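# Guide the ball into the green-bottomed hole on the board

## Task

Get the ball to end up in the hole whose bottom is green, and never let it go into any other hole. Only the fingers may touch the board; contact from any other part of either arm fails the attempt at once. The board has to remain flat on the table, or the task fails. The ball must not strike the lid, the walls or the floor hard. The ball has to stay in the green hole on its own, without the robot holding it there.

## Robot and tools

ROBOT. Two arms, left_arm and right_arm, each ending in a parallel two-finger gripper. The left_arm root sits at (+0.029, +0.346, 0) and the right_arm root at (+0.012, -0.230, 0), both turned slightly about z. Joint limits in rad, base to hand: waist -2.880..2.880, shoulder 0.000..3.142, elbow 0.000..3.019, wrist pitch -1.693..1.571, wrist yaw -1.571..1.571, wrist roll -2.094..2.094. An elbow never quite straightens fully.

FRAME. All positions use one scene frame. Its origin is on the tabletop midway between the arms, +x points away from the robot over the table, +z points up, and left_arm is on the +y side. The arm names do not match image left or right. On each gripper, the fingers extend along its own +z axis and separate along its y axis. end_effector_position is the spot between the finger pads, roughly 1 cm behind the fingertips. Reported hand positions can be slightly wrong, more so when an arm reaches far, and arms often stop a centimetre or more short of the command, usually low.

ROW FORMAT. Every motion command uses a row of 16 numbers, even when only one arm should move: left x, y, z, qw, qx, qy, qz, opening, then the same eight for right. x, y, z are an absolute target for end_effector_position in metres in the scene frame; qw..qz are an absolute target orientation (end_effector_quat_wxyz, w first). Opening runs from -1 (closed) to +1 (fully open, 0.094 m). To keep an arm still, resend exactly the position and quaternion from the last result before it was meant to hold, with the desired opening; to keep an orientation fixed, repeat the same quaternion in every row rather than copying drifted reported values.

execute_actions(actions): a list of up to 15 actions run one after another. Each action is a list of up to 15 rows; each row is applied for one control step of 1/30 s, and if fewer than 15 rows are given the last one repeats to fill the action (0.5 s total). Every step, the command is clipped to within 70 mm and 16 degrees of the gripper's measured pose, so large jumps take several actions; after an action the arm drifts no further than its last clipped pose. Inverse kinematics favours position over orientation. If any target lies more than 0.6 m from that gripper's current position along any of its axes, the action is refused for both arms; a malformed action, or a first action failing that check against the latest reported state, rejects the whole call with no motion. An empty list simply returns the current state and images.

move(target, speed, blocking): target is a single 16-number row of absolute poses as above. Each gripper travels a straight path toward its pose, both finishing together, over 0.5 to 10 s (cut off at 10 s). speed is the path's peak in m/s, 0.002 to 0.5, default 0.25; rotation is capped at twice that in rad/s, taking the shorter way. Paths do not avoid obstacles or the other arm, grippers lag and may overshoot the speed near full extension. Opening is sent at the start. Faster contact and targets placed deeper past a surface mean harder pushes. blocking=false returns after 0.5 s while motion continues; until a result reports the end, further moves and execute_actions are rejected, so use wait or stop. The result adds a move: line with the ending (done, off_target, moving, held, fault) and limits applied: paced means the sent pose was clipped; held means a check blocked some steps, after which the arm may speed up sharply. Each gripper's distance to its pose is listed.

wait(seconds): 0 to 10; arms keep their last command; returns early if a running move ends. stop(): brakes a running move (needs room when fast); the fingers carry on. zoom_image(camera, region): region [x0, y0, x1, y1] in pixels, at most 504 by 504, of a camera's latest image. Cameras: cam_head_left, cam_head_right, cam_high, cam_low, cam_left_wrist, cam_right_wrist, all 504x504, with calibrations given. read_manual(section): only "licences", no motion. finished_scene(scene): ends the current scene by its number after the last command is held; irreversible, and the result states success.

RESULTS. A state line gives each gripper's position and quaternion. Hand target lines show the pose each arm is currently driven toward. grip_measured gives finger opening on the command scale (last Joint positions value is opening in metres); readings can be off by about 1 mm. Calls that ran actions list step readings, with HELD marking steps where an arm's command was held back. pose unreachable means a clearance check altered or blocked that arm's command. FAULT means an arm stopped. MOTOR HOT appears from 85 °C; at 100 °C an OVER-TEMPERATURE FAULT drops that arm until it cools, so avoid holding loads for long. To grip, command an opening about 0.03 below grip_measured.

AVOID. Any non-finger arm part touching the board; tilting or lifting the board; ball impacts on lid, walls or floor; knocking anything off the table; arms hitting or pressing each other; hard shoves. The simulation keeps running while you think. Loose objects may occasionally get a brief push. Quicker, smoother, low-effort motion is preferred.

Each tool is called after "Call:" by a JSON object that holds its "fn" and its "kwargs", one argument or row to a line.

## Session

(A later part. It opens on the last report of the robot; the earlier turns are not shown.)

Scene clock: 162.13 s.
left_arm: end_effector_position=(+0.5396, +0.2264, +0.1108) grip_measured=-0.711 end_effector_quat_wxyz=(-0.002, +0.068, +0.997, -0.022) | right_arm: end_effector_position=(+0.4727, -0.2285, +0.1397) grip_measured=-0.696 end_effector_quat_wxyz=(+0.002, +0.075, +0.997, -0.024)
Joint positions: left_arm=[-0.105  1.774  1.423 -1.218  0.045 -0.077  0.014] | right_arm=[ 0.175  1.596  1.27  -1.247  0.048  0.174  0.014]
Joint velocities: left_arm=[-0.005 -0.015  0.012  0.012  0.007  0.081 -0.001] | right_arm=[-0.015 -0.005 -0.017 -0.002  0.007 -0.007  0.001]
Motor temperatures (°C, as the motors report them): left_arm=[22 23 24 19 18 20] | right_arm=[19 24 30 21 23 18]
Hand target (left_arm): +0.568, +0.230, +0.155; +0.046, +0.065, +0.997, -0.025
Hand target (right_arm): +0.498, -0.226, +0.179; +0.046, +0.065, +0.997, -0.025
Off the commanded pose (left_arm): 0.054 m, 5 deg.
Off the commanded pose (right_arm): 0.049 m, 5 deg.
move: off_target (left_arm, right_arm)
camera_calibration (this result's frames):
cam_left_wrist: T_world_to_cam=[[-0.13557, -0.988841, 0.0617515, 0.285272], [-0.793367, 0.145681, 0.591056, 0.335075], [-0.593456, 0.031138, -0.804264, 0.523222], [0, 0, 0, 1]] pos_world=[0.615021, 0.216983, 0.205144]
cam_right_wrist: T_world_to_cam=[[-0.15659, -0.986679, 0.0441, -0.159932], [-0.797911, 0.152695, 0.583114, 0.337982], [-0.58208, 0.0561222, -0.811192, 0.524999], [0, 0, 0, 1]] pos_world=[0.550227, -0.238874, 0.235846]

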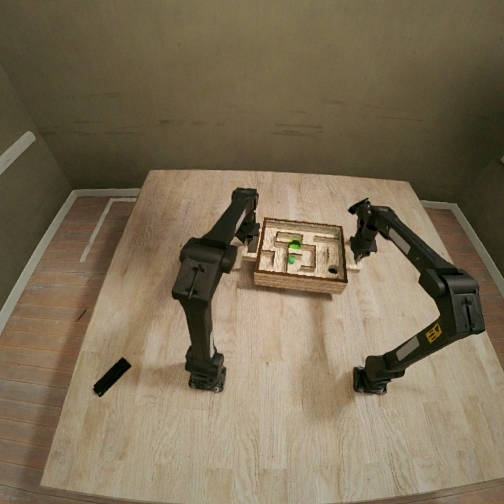

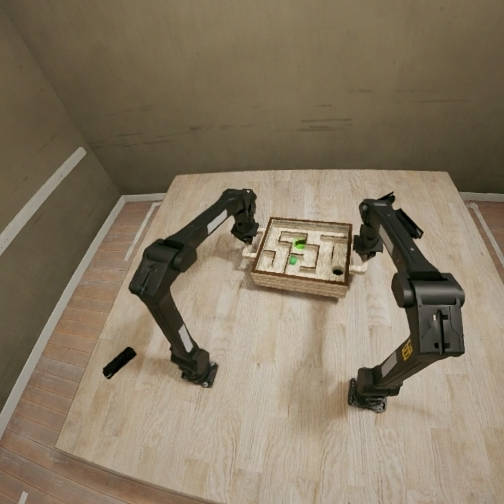

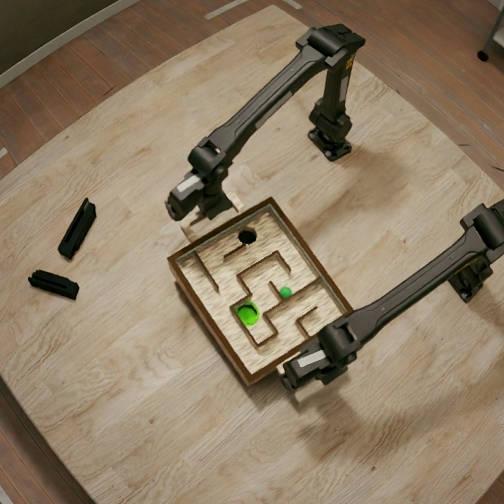

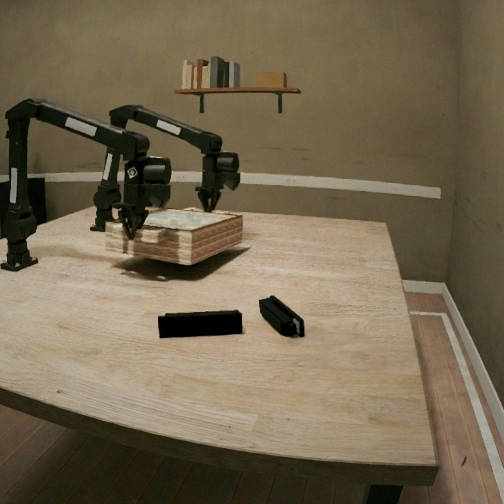

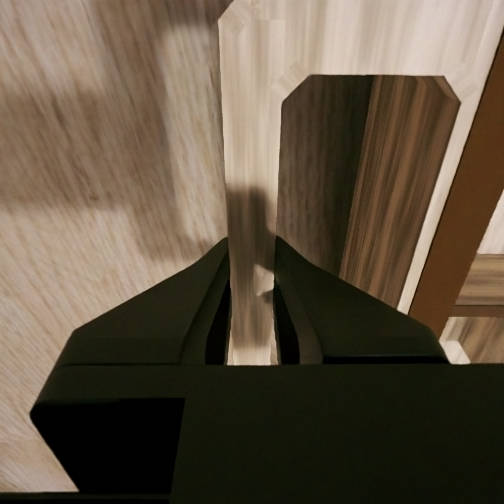

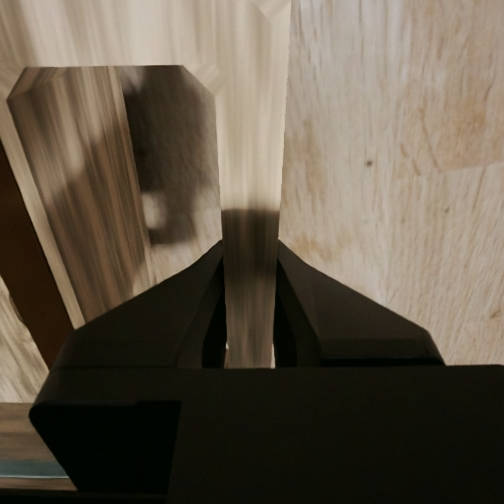

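Call:
{"fn": "move", "kwargs": {
  "target": [0.565,0.229,0.182,0.045,0.065,0.997,0.012,-0.8,0.5,-0.226,0.15,0.045,0.065,0.997,0.012,-0.8],
  "speed": 0.02
}}

Call:
{"fn": "zoom_image", "kwargs": {
  "camera": "cam_high",
  "region": [140, 190, 370, 420]
}}

Scene clock: 170.10 s.
left_arm: end_effector_position=(+0.5417, +0.2348, +0.1247) grip_measured=-0.711 end_effector_quat_wxyz=(-0.011, +0.067, +0.998, +0.011) | right_arm: end_effector_position=(+0.4758, -0.2201, +0.1252) grip_measured=-0.696 end_effector_quat_wxyz=(+0.003, +0.073, +0.997, +0.010)
Joint positions: left_arm=[-0.109  1.779  1.469 -1.286 -0.018 -0.085  0.014] | right_arm=[ 0.168  1.612  1.25  -1.202 -0.02   0.162  0.014]
Joint velocities: left_arm=[-0.015 -0.005 -0.002 -0.002 -0.022 -0.037  0.   ] | right_arm=[ 0.015 -0.015 -0.017  0.002  0.051  0.022 -0.   ]
Motor temperatures (°C, as the motors report them): left_arm=[22 23 25 19 18 20] | right_arm=[19 24 30 21 22 18]
Hand target (left_arm): +0.562, +0.230, +0.181; +0.046, +0.065, +0.997, +0.011
Hand target (right_arm): +0.498, -0.226, +0.151; +0.045, +0.065, +0.997, +0.011
Off the commanded pose (left_arm): 0.062 m, 6 deg.
Off the commanded pose (right_arm): 0.035 m, 5 deg.
move: off_target (left_arm, right_arm)
camera_calibration (this result's frames):
cam_left_wrist: T_world_to_cam=[[-0.132856, -0.99113, -0.00322682, 0.300136], [-0.785822, 0.103351, 0.609755, 0.330845], [-0.604013, 0.0835456, -0.792583, 0.527372], [0, 0, 0, 1]] pos_world=[0.6184, 0.219221, 0.21722]
cam_right_wrist: T_world_to_cam=[[-0.15156, -0.988155, -0.0240818, -0.144715], [-0.802405, 0.10877, 0.586784, 0.339672], [-0.577214, 0.108256, -0.809385, 0.523555], [0, 0, 0, 1]] pos_world=[0.552824, -0.236626, 0.220959]

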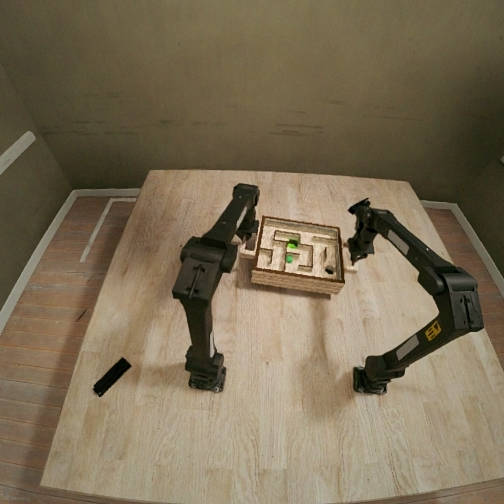

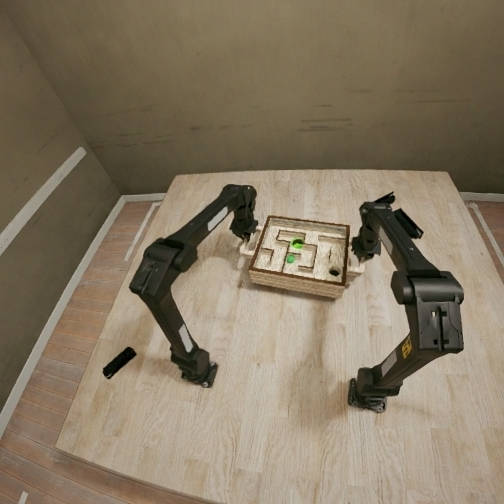

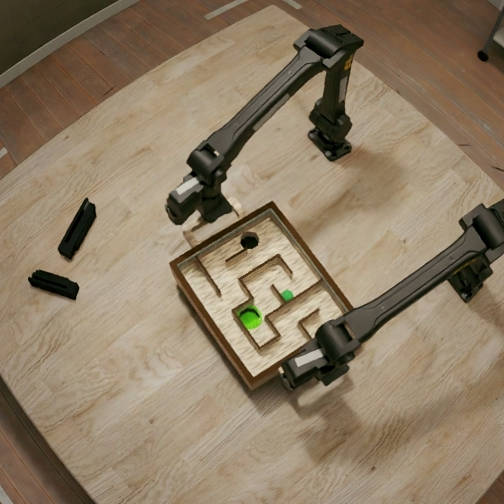

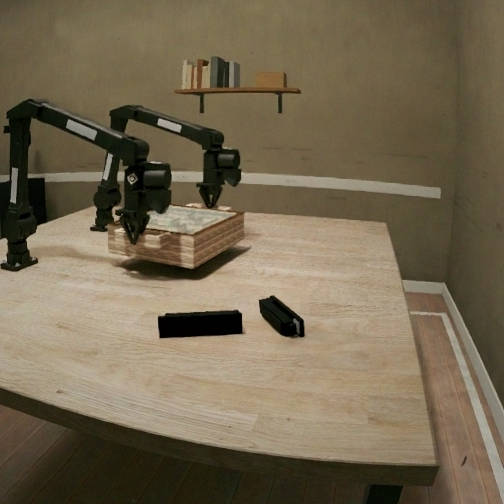

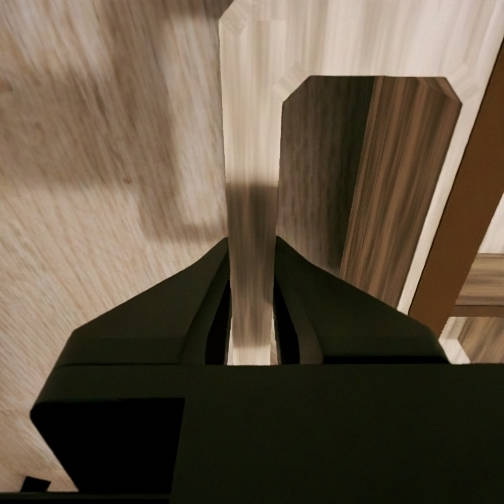

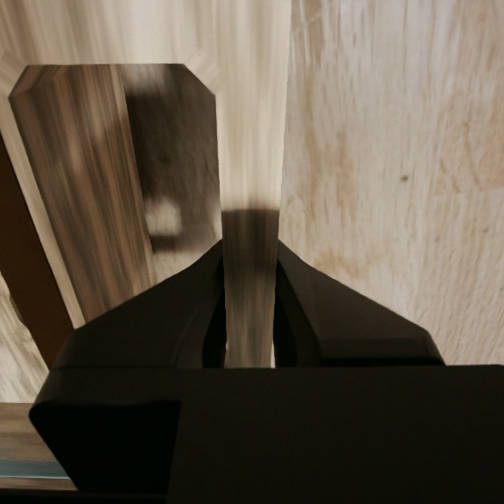

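Region (140, 190, 370, 420) of cam_high's 504x504 image, scaled by 2.191, with more detail than that image has.

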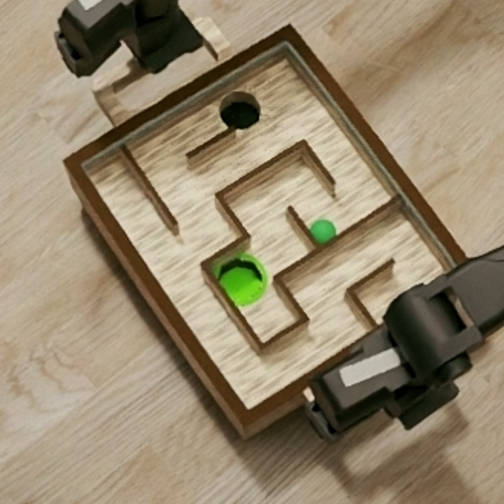

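Now about level; tilt a bit more.

Call:
{"fn": "move", "kwargs": {
  "target": [0.562,0.231,0.187,0.04,0.065,0.997,0.024,-0.8,0.498,-0.224,0.135,0.04,0.065,0.997,0.024,-0.8],
  "speed": 0.02
}}

Call:
{"fn": "zoom_image", "kwargs": {
  "camera": "cam_high",
  "region": [140, 190, 370, 420]
}}

Scene clock: 178.37 s.
left_arm: end_effector_position=(+0.5391, +0.2375, +0.1273) grip_measured=-0.711 end_effector_quat_wxyz=(-0.017, +0.065, +0.997, +0.024) | right_arm: end_effector_position=(+0.4749, -0.2172, +0.1133) grip_measured=-0.696 end_effector_quat_wxyz=(+0.000, +0.072, +0.997, +0.025)
Joint positions: left_arm=[-0.114  1.78   1.476 -1.309 -0.043 -0.092  0.014] | right_arm=[ 0.164  1.622  1.23  -1.173 -0.049  0.155  0.014]
Joint velocities: left_arm=[ 0.005 -0.005 -0.022 -0.017  0.066 -0.051  0.   ] | right_arm=[-0.005  0.005 -0.002 -0.002 -0.007 -0.051 -0.   ]
Motor temperatures (°C, as the motors report them): left_arm=[22 23 26 19 18 20] | right_arm=[19 24 30 21 22 18]
Hand target (left_arm): +0.559, +0.232, +0.186; +0.040, +0.065, +0.997, +0.024
Hand target (right_arm): +0.496, -0.224, +0.136; +0.040, +0.065, +0.997, +0.023
Off the commanded pose (left_arm): 0.064 m, 7 deg.
Off the commanded pose (right_arm): 0.032 m, 5 deg.
move: off_target (left_arm, right_arm)
camera_calibration (this result's frames):
cam_left_wrist: T_world_to_cam=[[-0.130837, -0.990961, -0.0296348, 0.304709], [-0.779214, 0.084307, 0.621062, 0.326469], [-0.61295, 0.10435, -0.783201, 0.526231], [0, 0, 0, 1]] pos_world=[0.616809, 0.219519, 0.218417]
cam_right_wrist: T_world_to_cam=[[-0.149234, -0.987438, -0.0519085, -0.140023], [-0.801203, 0.0899885, 0.591588, 0.34033], [-0.579485, 0.129874, -0.804568, 0.518305], [0, 0, 0, 1]] pos_world=[0.552127, -0.236204, 0.208408]

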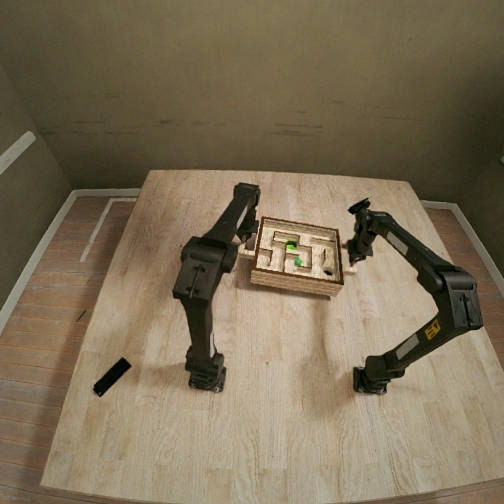

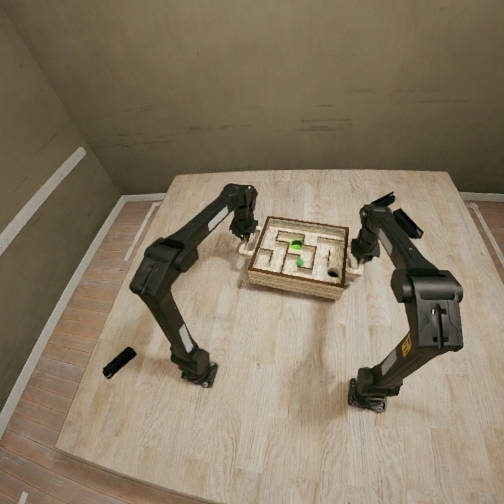

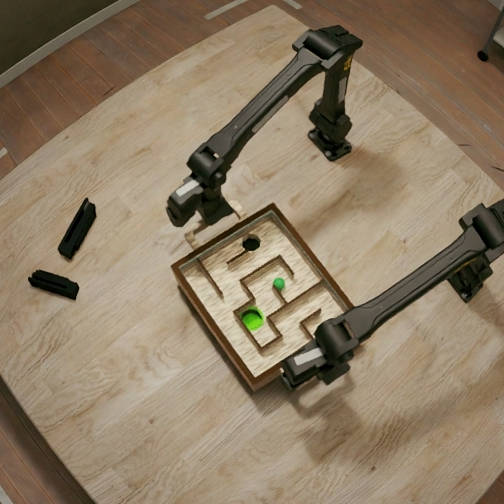

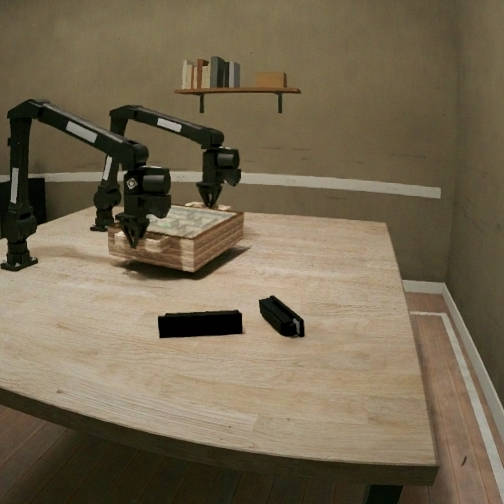

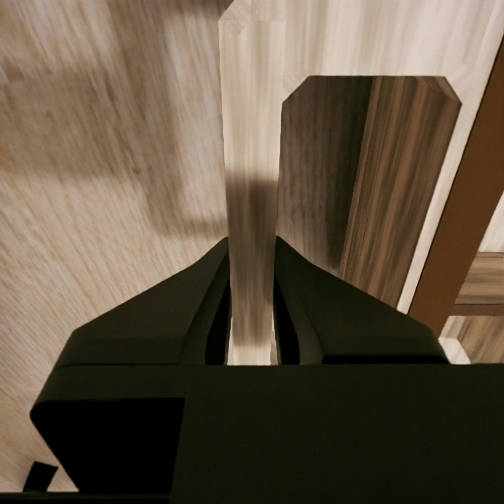

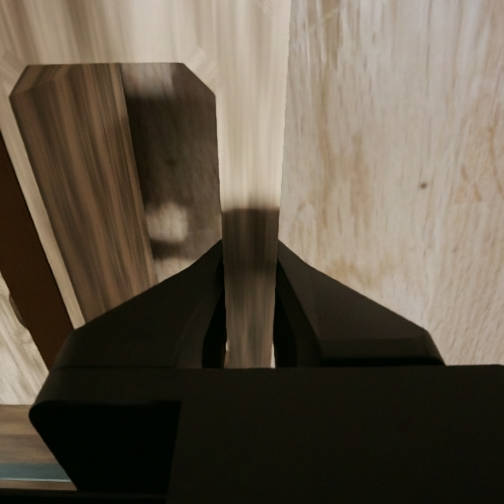

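Region (140, 190, 370, 420) of cam_high's 504x504 image, scaled by 2.191, with more detail than that image has.

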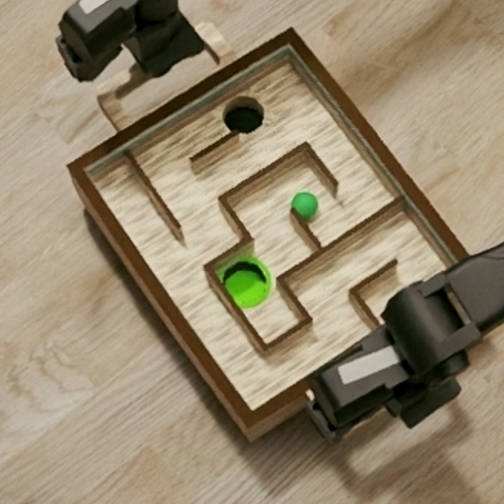

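Call:
{"fn": "wait", "kwargs": {
  "seconds": 1.5
}}

Call:
{"fn": "zoom_image", "kwargs": {
  "camera": "cam_high",
  "region": [140, 190, 370, 420]
}}

Scene clock: 181.60 s.
left_arm: end_effector_position=(+0.5390, +0.2375, +0.1273) grip_measured=-0.711 end_effector_quat_wxyz=(-0.017, +0.065, +0.997, +0.024) | right_arm: end_effector_position=(+0.4749, -0.2172, +0.1133) grip_measured=-0.696 end_effector_quat_wxyz=(+0.000, +0.072, +0.997, +0.025)
Joint positions: left_arm=[-0.114  1.78   1.476 -1.31  -0.043 -0.092  0.014] | right_arm=[ 0.164  1.622  1.23  -1.173 -0.049  0.155  0.014]
Joint velocities: left_arm=[ 0.005  0.005  0.007  0.002 -0.022  0.022  0.   ] | right_arm=[ 0.005 -0.015 -0.007 -0.017 -0.007 -0.066 -0.   ]
Motor temperatures (°C, as the motors report them): left_arm=[22 23 26 19 18 20] | right_arm=[19 24 30 21 22 18]
Hand target (left_arm): +0.559, +0.232, +0.186; +0.040, +0.065, +0.997, +0.024
Hand target (right_arm): +0.496, -0.224, +0.136; +0.040, +0.065, +0.997, +0.023
Off the commanded pose (left_arm): 0.064 m, 7 deg.
Off the commanded pose (right_arm): 0.032 m, 5 deg.
wait: 1.50 s; at rest from the start
camera_calibration (this result's frames):
cam_left_wrist: T_world_to_cam=[[-0.130848, -0.990958, -0.0296694, 0.304728], [-0.778983, 0.0842548, 0.621359, 0.326243], [-0.613241, 0.104416, -0.782964, 0.526287], [0, 0, 0, 1]] pos_world=[0.616752, 0.219532, 0.218391]
cam_right_wrist: T_world_to_cam=[[-0.149234, -0.987438, -0.0519085, -0.140023], [-0.801203, 0.0899885, 0.591588, 0.34033], [-0.579485, 0.129874, -0.804568, 0.518305], [0, 0, 0, 1]] pos_world=[0.552127, -0.236204, 0.208408]

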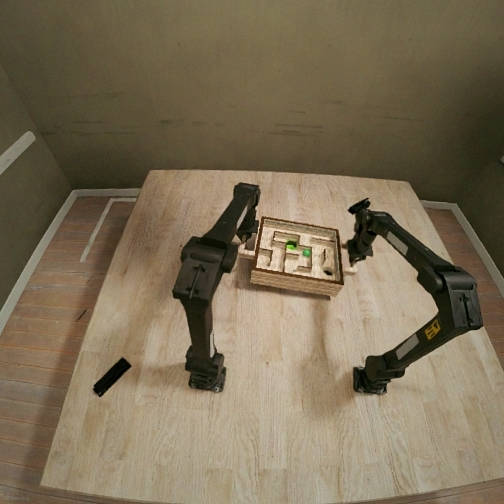

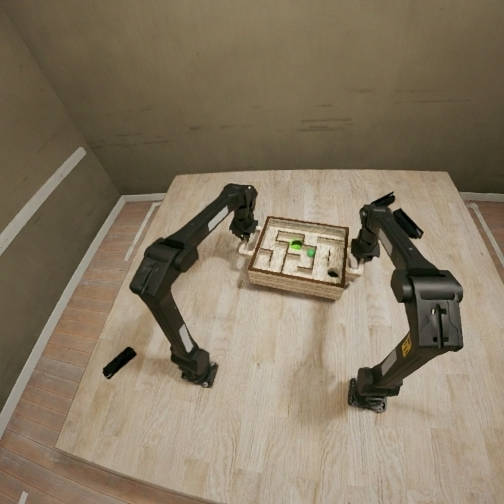

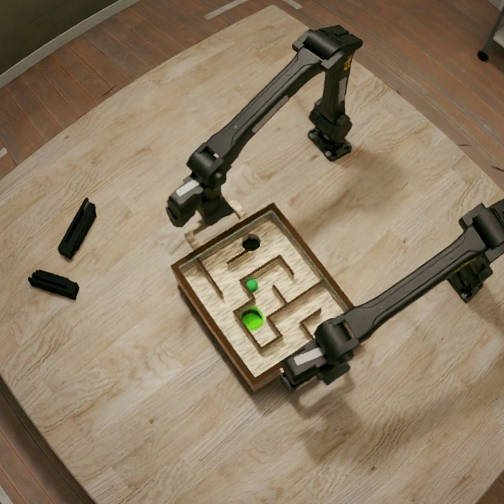

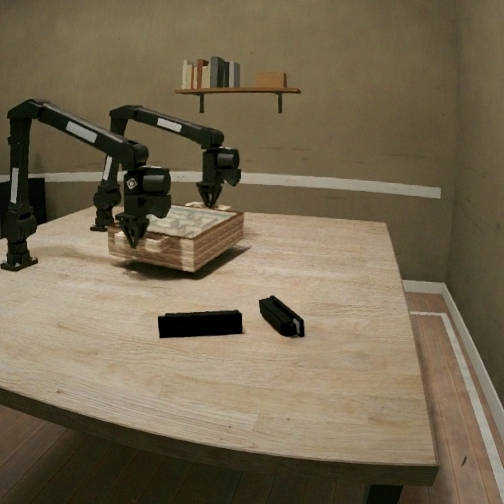

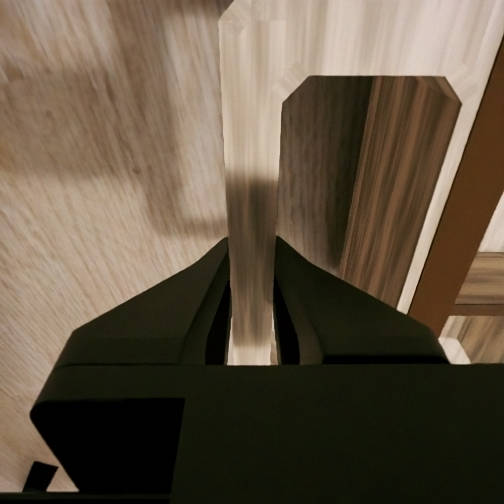

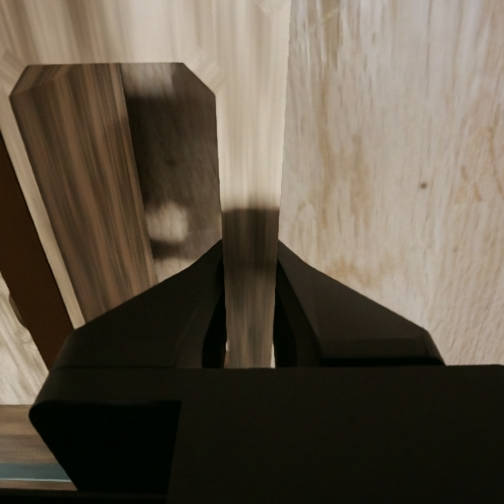

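Region (140, 190, 370, 420) of cam_high's 504x504 image, scaled by 2.191, with more detail than that image has.

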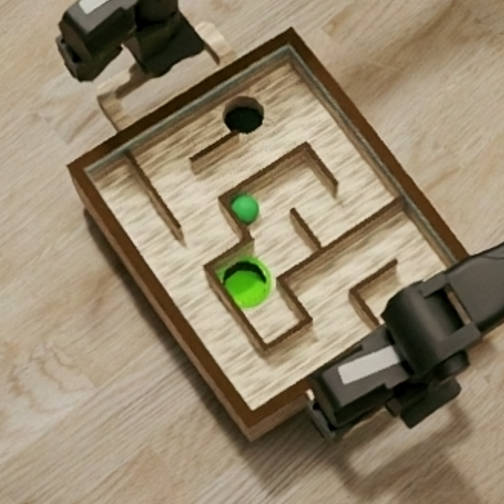

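Call:
{"fn": "move", "kwargs": {
  "target": [0.562,0.23,0.16,0.035,0.065,0.997,-0.012,-0.8,0.498,-0.225,0.168,0.035,0.065,0.997,-0.012,-0.8],
  "speed": 0.02
}}

Call:
{"fn": "zoom_image", "kwargs": {
  "camera": "cam_high",
  "region": [140, 190, 370, 420]
}}

Scene clock: 189.63 s.
left_arm: end_effector_position=(+0.5384, +0.2294, +0.1171) grip_measured=-0.711 end_effector_quat_wxyz=(-0.021, +0.068, +0.997, -0.003) | right_arm: end_effector_position=(+0.4724, -0.2256, +0.1217) grip_measured=-0.696 end_effector_quat_wxyz=(-0.015, +0.075, +0.997, -0.005)
Joint positions: left_arm=[-0.111  1.789  1.462 -1.284  0.012 -0.084  0.014] | right_arm=[ 0.166  1.63   1.262 -1.235  0.006  0.163  0.014]
Joint velocities: left_arm=[-0.005  0.005 -0.002 -0.012 -0.037  0.066 -0.   ] | right_arm=[-0.005 -0.005 -0.022 -0.007 -0.081 -0.037  0.   ]
Motor temperatures (°C, as the motors report them): left_arm=[22 23 26 19 18 20] | right_arm=[19 24 30 21 22 18]
Hand target (left_arm): +0.560, +0.230, +0.160; +0.035, +0.066, +0.997, -0.012
Hand target (right_arm): +0.494, -0.225, +0.168; +0.035, +0.065, +0.997, -0.011
Off the commanded pose (left_arm): 0.049 m, 6 deg.
Off the commanded pose (right_arm): 0.053 m, 6 deg.
move: off_target (left_arm, right_arm)
camera_calibration (this result's frames):
cam_left_wrist: T_world_to_cam=[[-0.134299, -0.990612, 0.0255306, 0.291627], [-0.77241, 0.120787, 0.623533, 0.320558], [-0.620763, 0.0640197, -0.78138, 0.531914], [0, 0, 0, 1]] pos_world=[0.61696, 0.216117, 0.208304]
cam_right_wrist: T_world_to_cam=[[-0.154919, -0.987889, 0.00872971, -0.153126], [-0.779141, 0.127607, 0.613723, 0.329546], [-0.607403, 0.0882755, -0.789474, 0.526655], [0, 0, 0, 1]] pos_world=[0.552933, -0.239814, 0.214867]

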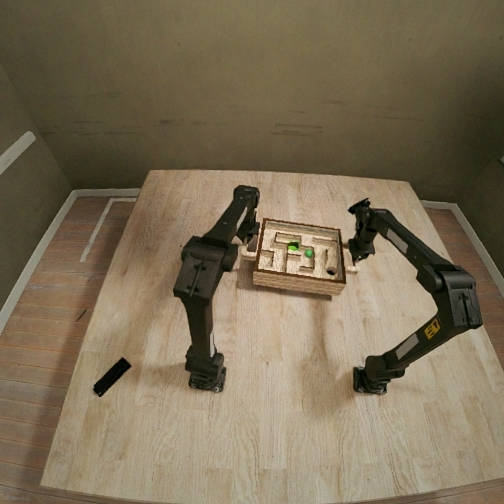

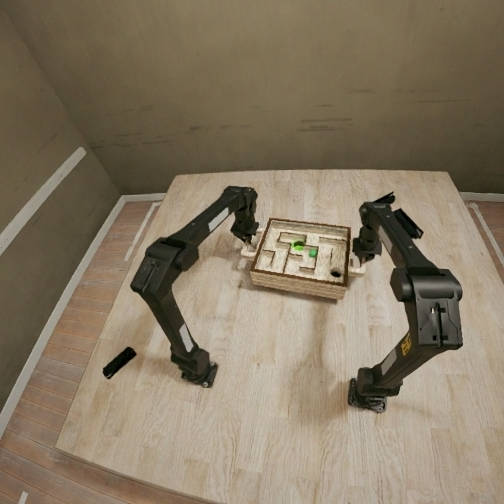

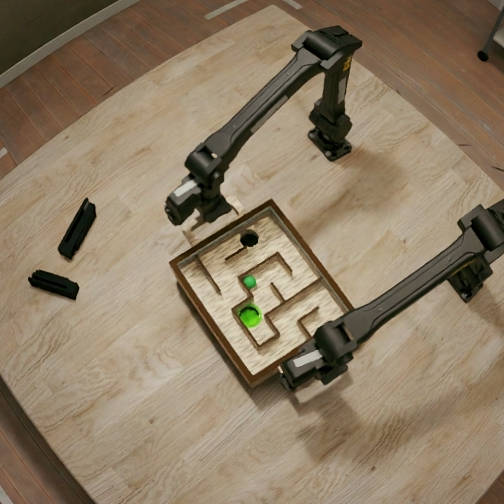

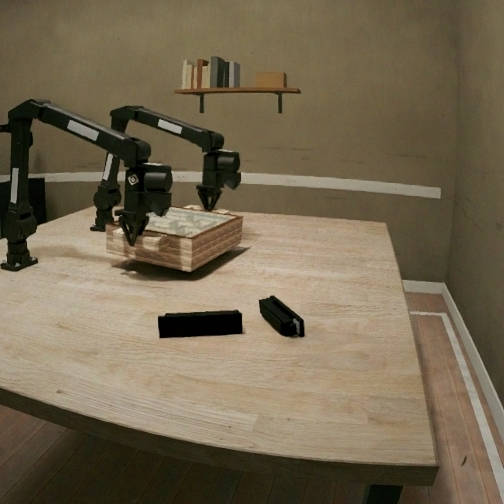

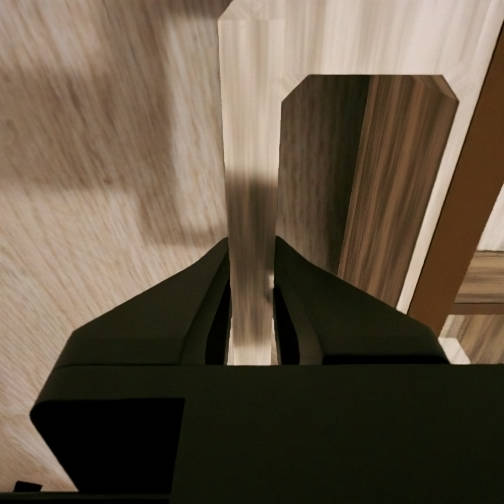

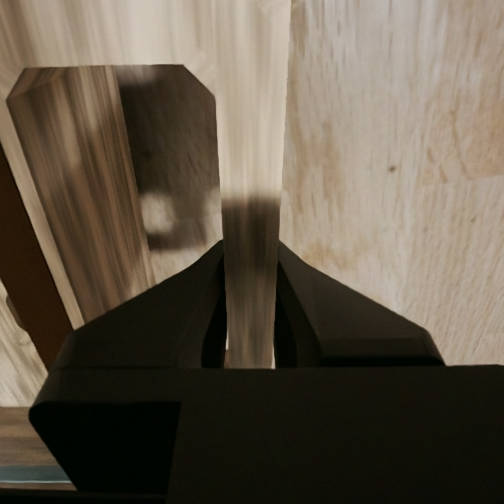

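Region (140, 190, 370, 420) of cam_high's 504x504 image, scaled by 2.191, with more detail than that image has.

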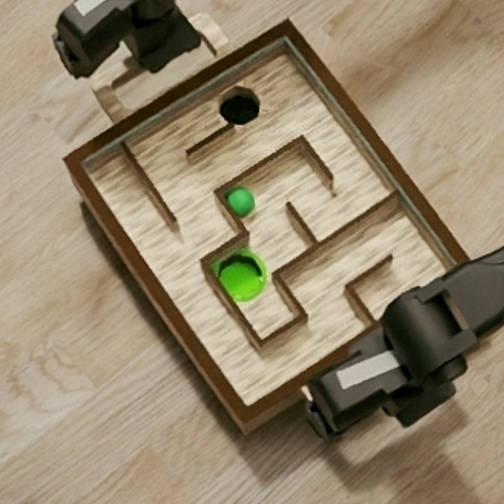

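Call:
{"fn": "move", "kwargs": {
  "target": [0.562,0.229,0.152,0.035,0.065,0.997,-0.024,-0.8,0.496,-0.226,0.178,0.035,0.065,0.997,-0.024,-0.8],
  "speed": 0.02
}}

Call:
{"fn": "wait", "kwargs": {
  "seconds": 1.5
}}

Call:
{"fn": "zoom_image", "kwargs": {
  "camera": "cam_high",
  "region": [140, 190, 370, 420]
}}

Scene clock: 195.93 s.
left_arm: end_effector_position=(+0.5368, +0.2270, +0.1041) grip_measured=-0.711 end_effector_quat_wxyz=(-0.027, +0.067, +0.997, -0.016) | right_arm: end_effector_position=(+0.4709, -0.2281, +0.1249) grip_measured=-0.696 end_effector_quat_wxyz=(-0.021, +0.074, +0.997, -0.019)
Joint positions: left_arm=[-0.107  1.804  1.446 -1.261  0.04  -0.08   0.014] | right_arm=[ 0.171  1.632  1.273 -1.258  0.034  0.167  0.014]
Joint velocities: left_arm=[-0.005 -0.005  0.007 -0.007 -0.037 -0.037 -0.   ] | right_arm=[-0.005 -0.005 -0.007  0.002  0.022 -0.081 -0.001]
Motor temperatures (°C, as the motors report them): left_arm=[22 23 26 19 18 20] | right_arm=[19 24 31 21 23 18]
Hand target (left_arm): +0.560, +0.230, +0.152; +0.035, +0.066, +0.997, -0.023
Hand target (right_arm): +0.491, -0.226, +0.178; +0.036, +0.065, +0.997, -0.023
Off the commanded pose (left_arm): 0.054 m, 7 deg.
Off the commanded pose (right_arm): 0.059 m, 7 deg.
move: off_target (left_arm, right_arm)
camera_calibration (this result's frames):
cam_left_wrist: T_world_to_cam=[[-0.131748, -0.989862, 0.0530675, 0.284985], [-0.763747, 0.135488, 0.631137, 0.318989], [-0.631928, 0.0426208, -0.773854, 0.530991], [0, 0, 0, 1]] pos_world=[0.616722, 0.216245, 0.194461]
cam_right_wrist: T_world_to_cam=[[-0.152039, -0.987633, 0.0382819, -0.160809], [-0.771102, 0.142757, 0.620501, 0.325555], [-0.618292, 0.0648212, -0.783271, 0.527484], [0, 0, 0, 1]] pos_world=[0.552727, -0.239488, 0.217311]

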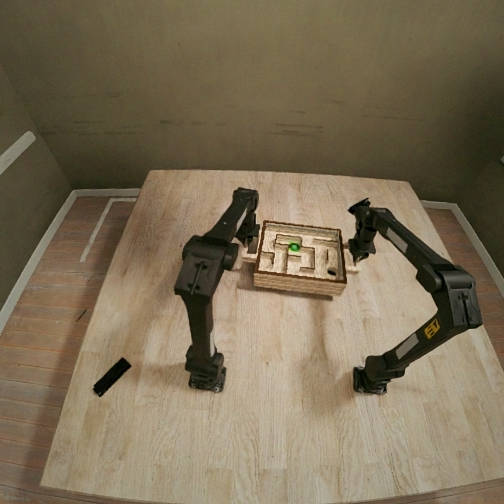

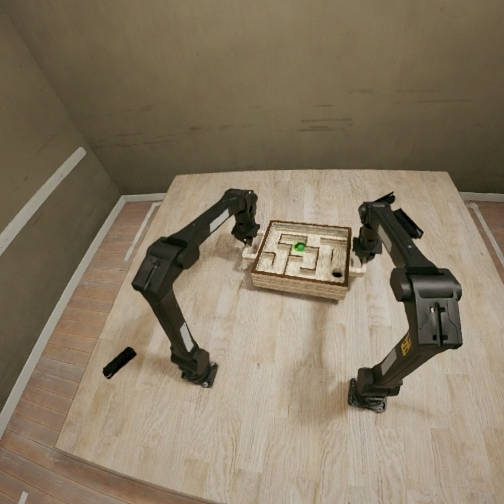

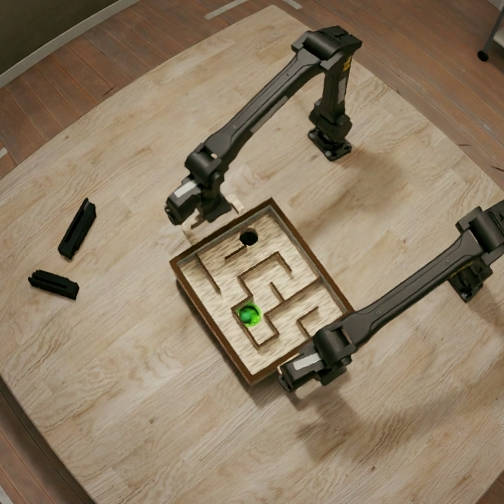

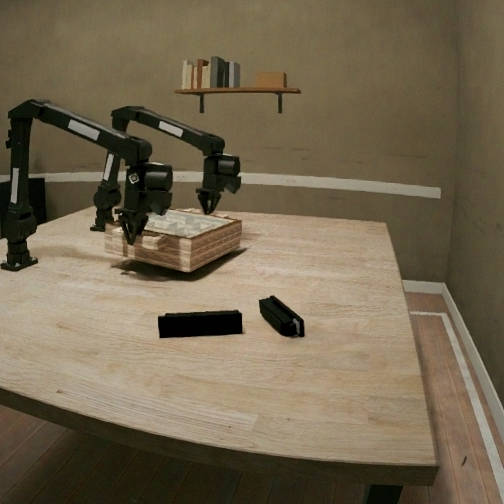

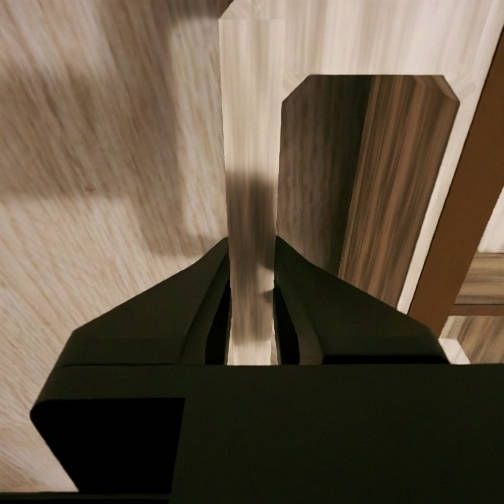

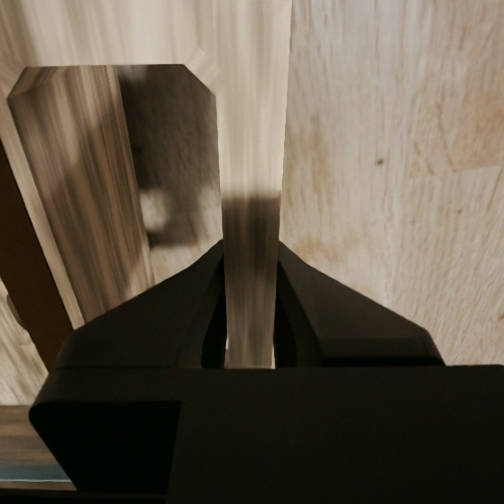

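Scene clock: 197.43 s.
left_arm: end_effector_position=(+0.5368, +0.2270, +0.1041) grip_measured=-0.711 end_effector_quat_wxyz=(-0.027, +0.067, +0.997, -0.016) | right_arm: end_effector_position=(+0.4709, -0.2281, +0.1249) grip_measured=-0.696 end_effector_quat_wxyz=(-0.021, +0.074, +0.997, -0.019)
Joint positions: left_arm=[-0.107  1.804  1.446 -1.261  0.04  -0.08   0.014] | right_arm=[ 0.171  1.632  1.273 -1.258  0.034  0.167  0.014]
Joint velocities: left_arm=[-0.005 -0.005  0.002 -0.002 -0.022 -0.022  0.001] | right_arm=[-0.015 -0.015 -0.002  0.002  0.007  0.051 -0.   ]
Motor temperatures (°C, as the motors report them): left_arm=[22 23 26 19 18 20] | right_arm=[19 24 31 21 23 18]
Hand target (left_arm): +0.560, +0.230, +0.152; +0.035, +0.066, +0.997, -0.023
Hand target (right_arm): +0.491, -0.226, +0.178; +0.036, +0.065, +0.997, -0.023
Off the commanded pose (left_arm): 0.054 m, 7 deg.
Off the commanded pose (right_arm): 0.059 m, 7 deg.
wait: 1.50 s; at rest by 0.17 s
camera_calibration (this result's frames):
cam_left_wrist: T_world_to_cam=[[-0.131748, -0.989862, 0.0530675, 0.284985], [-0.763747, 0.135488, 0.631137, 0.318989], [-0.631928, 0.0426208, -0.773854, 0.530991], [0, 0, 0, 1]] pos_world=[0.616722, 0.216245, 0.194461]
cam_right_wrist: T_world_to_cam=[[-0.152039, -0.987633, 0.0382819, -0.160809], [-0.771102, 0.142757, 0.620501, 0.325555], [-0.618292, 0.0648212, -0.783271, 0.527484], [0, 0, 0, 1]] pos_world=[0.552727, -0.239488, 0.217311]

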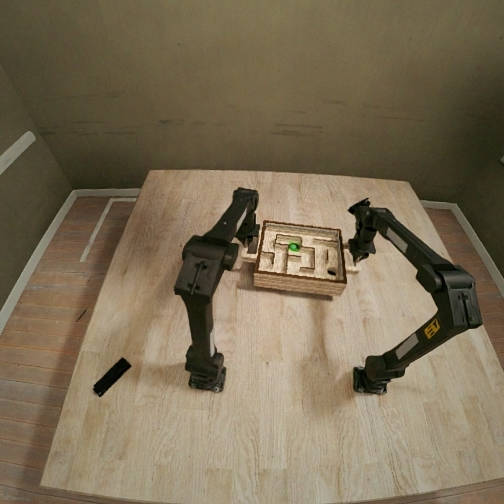

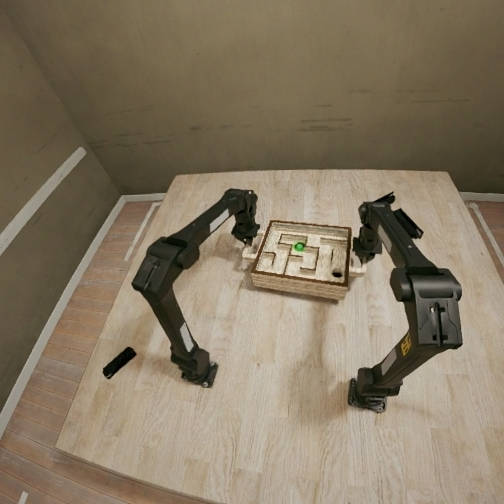

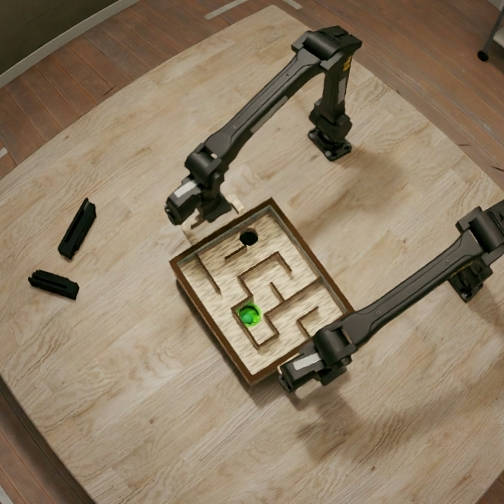

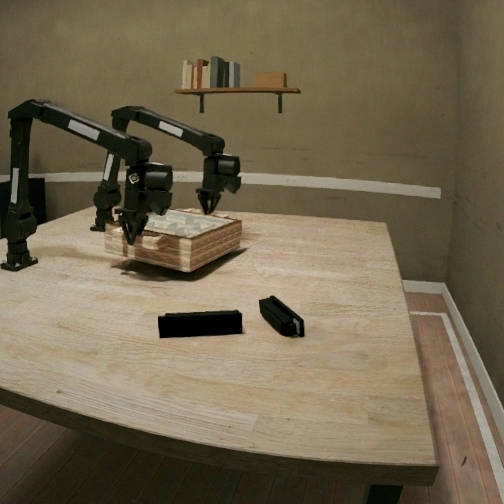

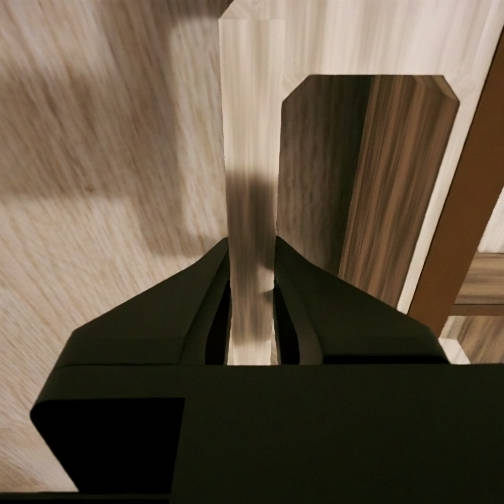

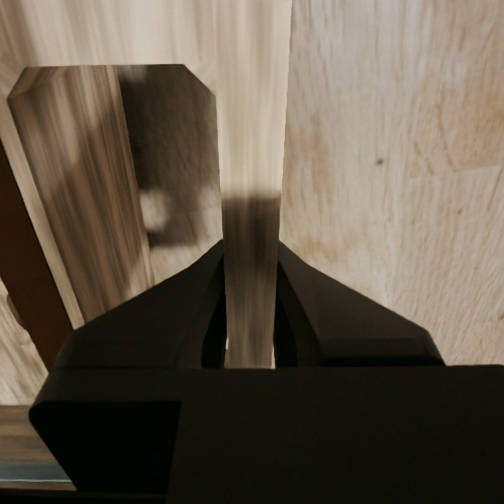

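Region (140, 190, 370, 420) of cam_high's 504x504 image, scaled by 2.191, with more detail than that image has.

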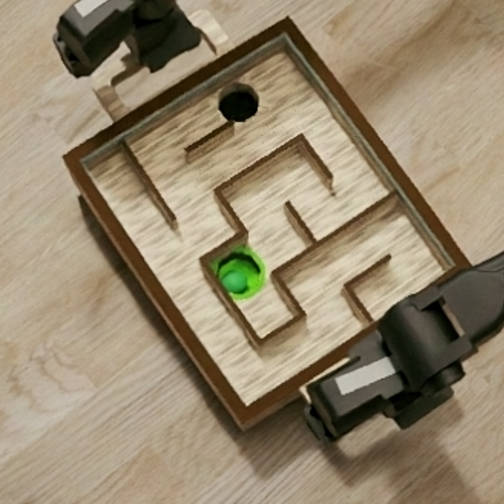

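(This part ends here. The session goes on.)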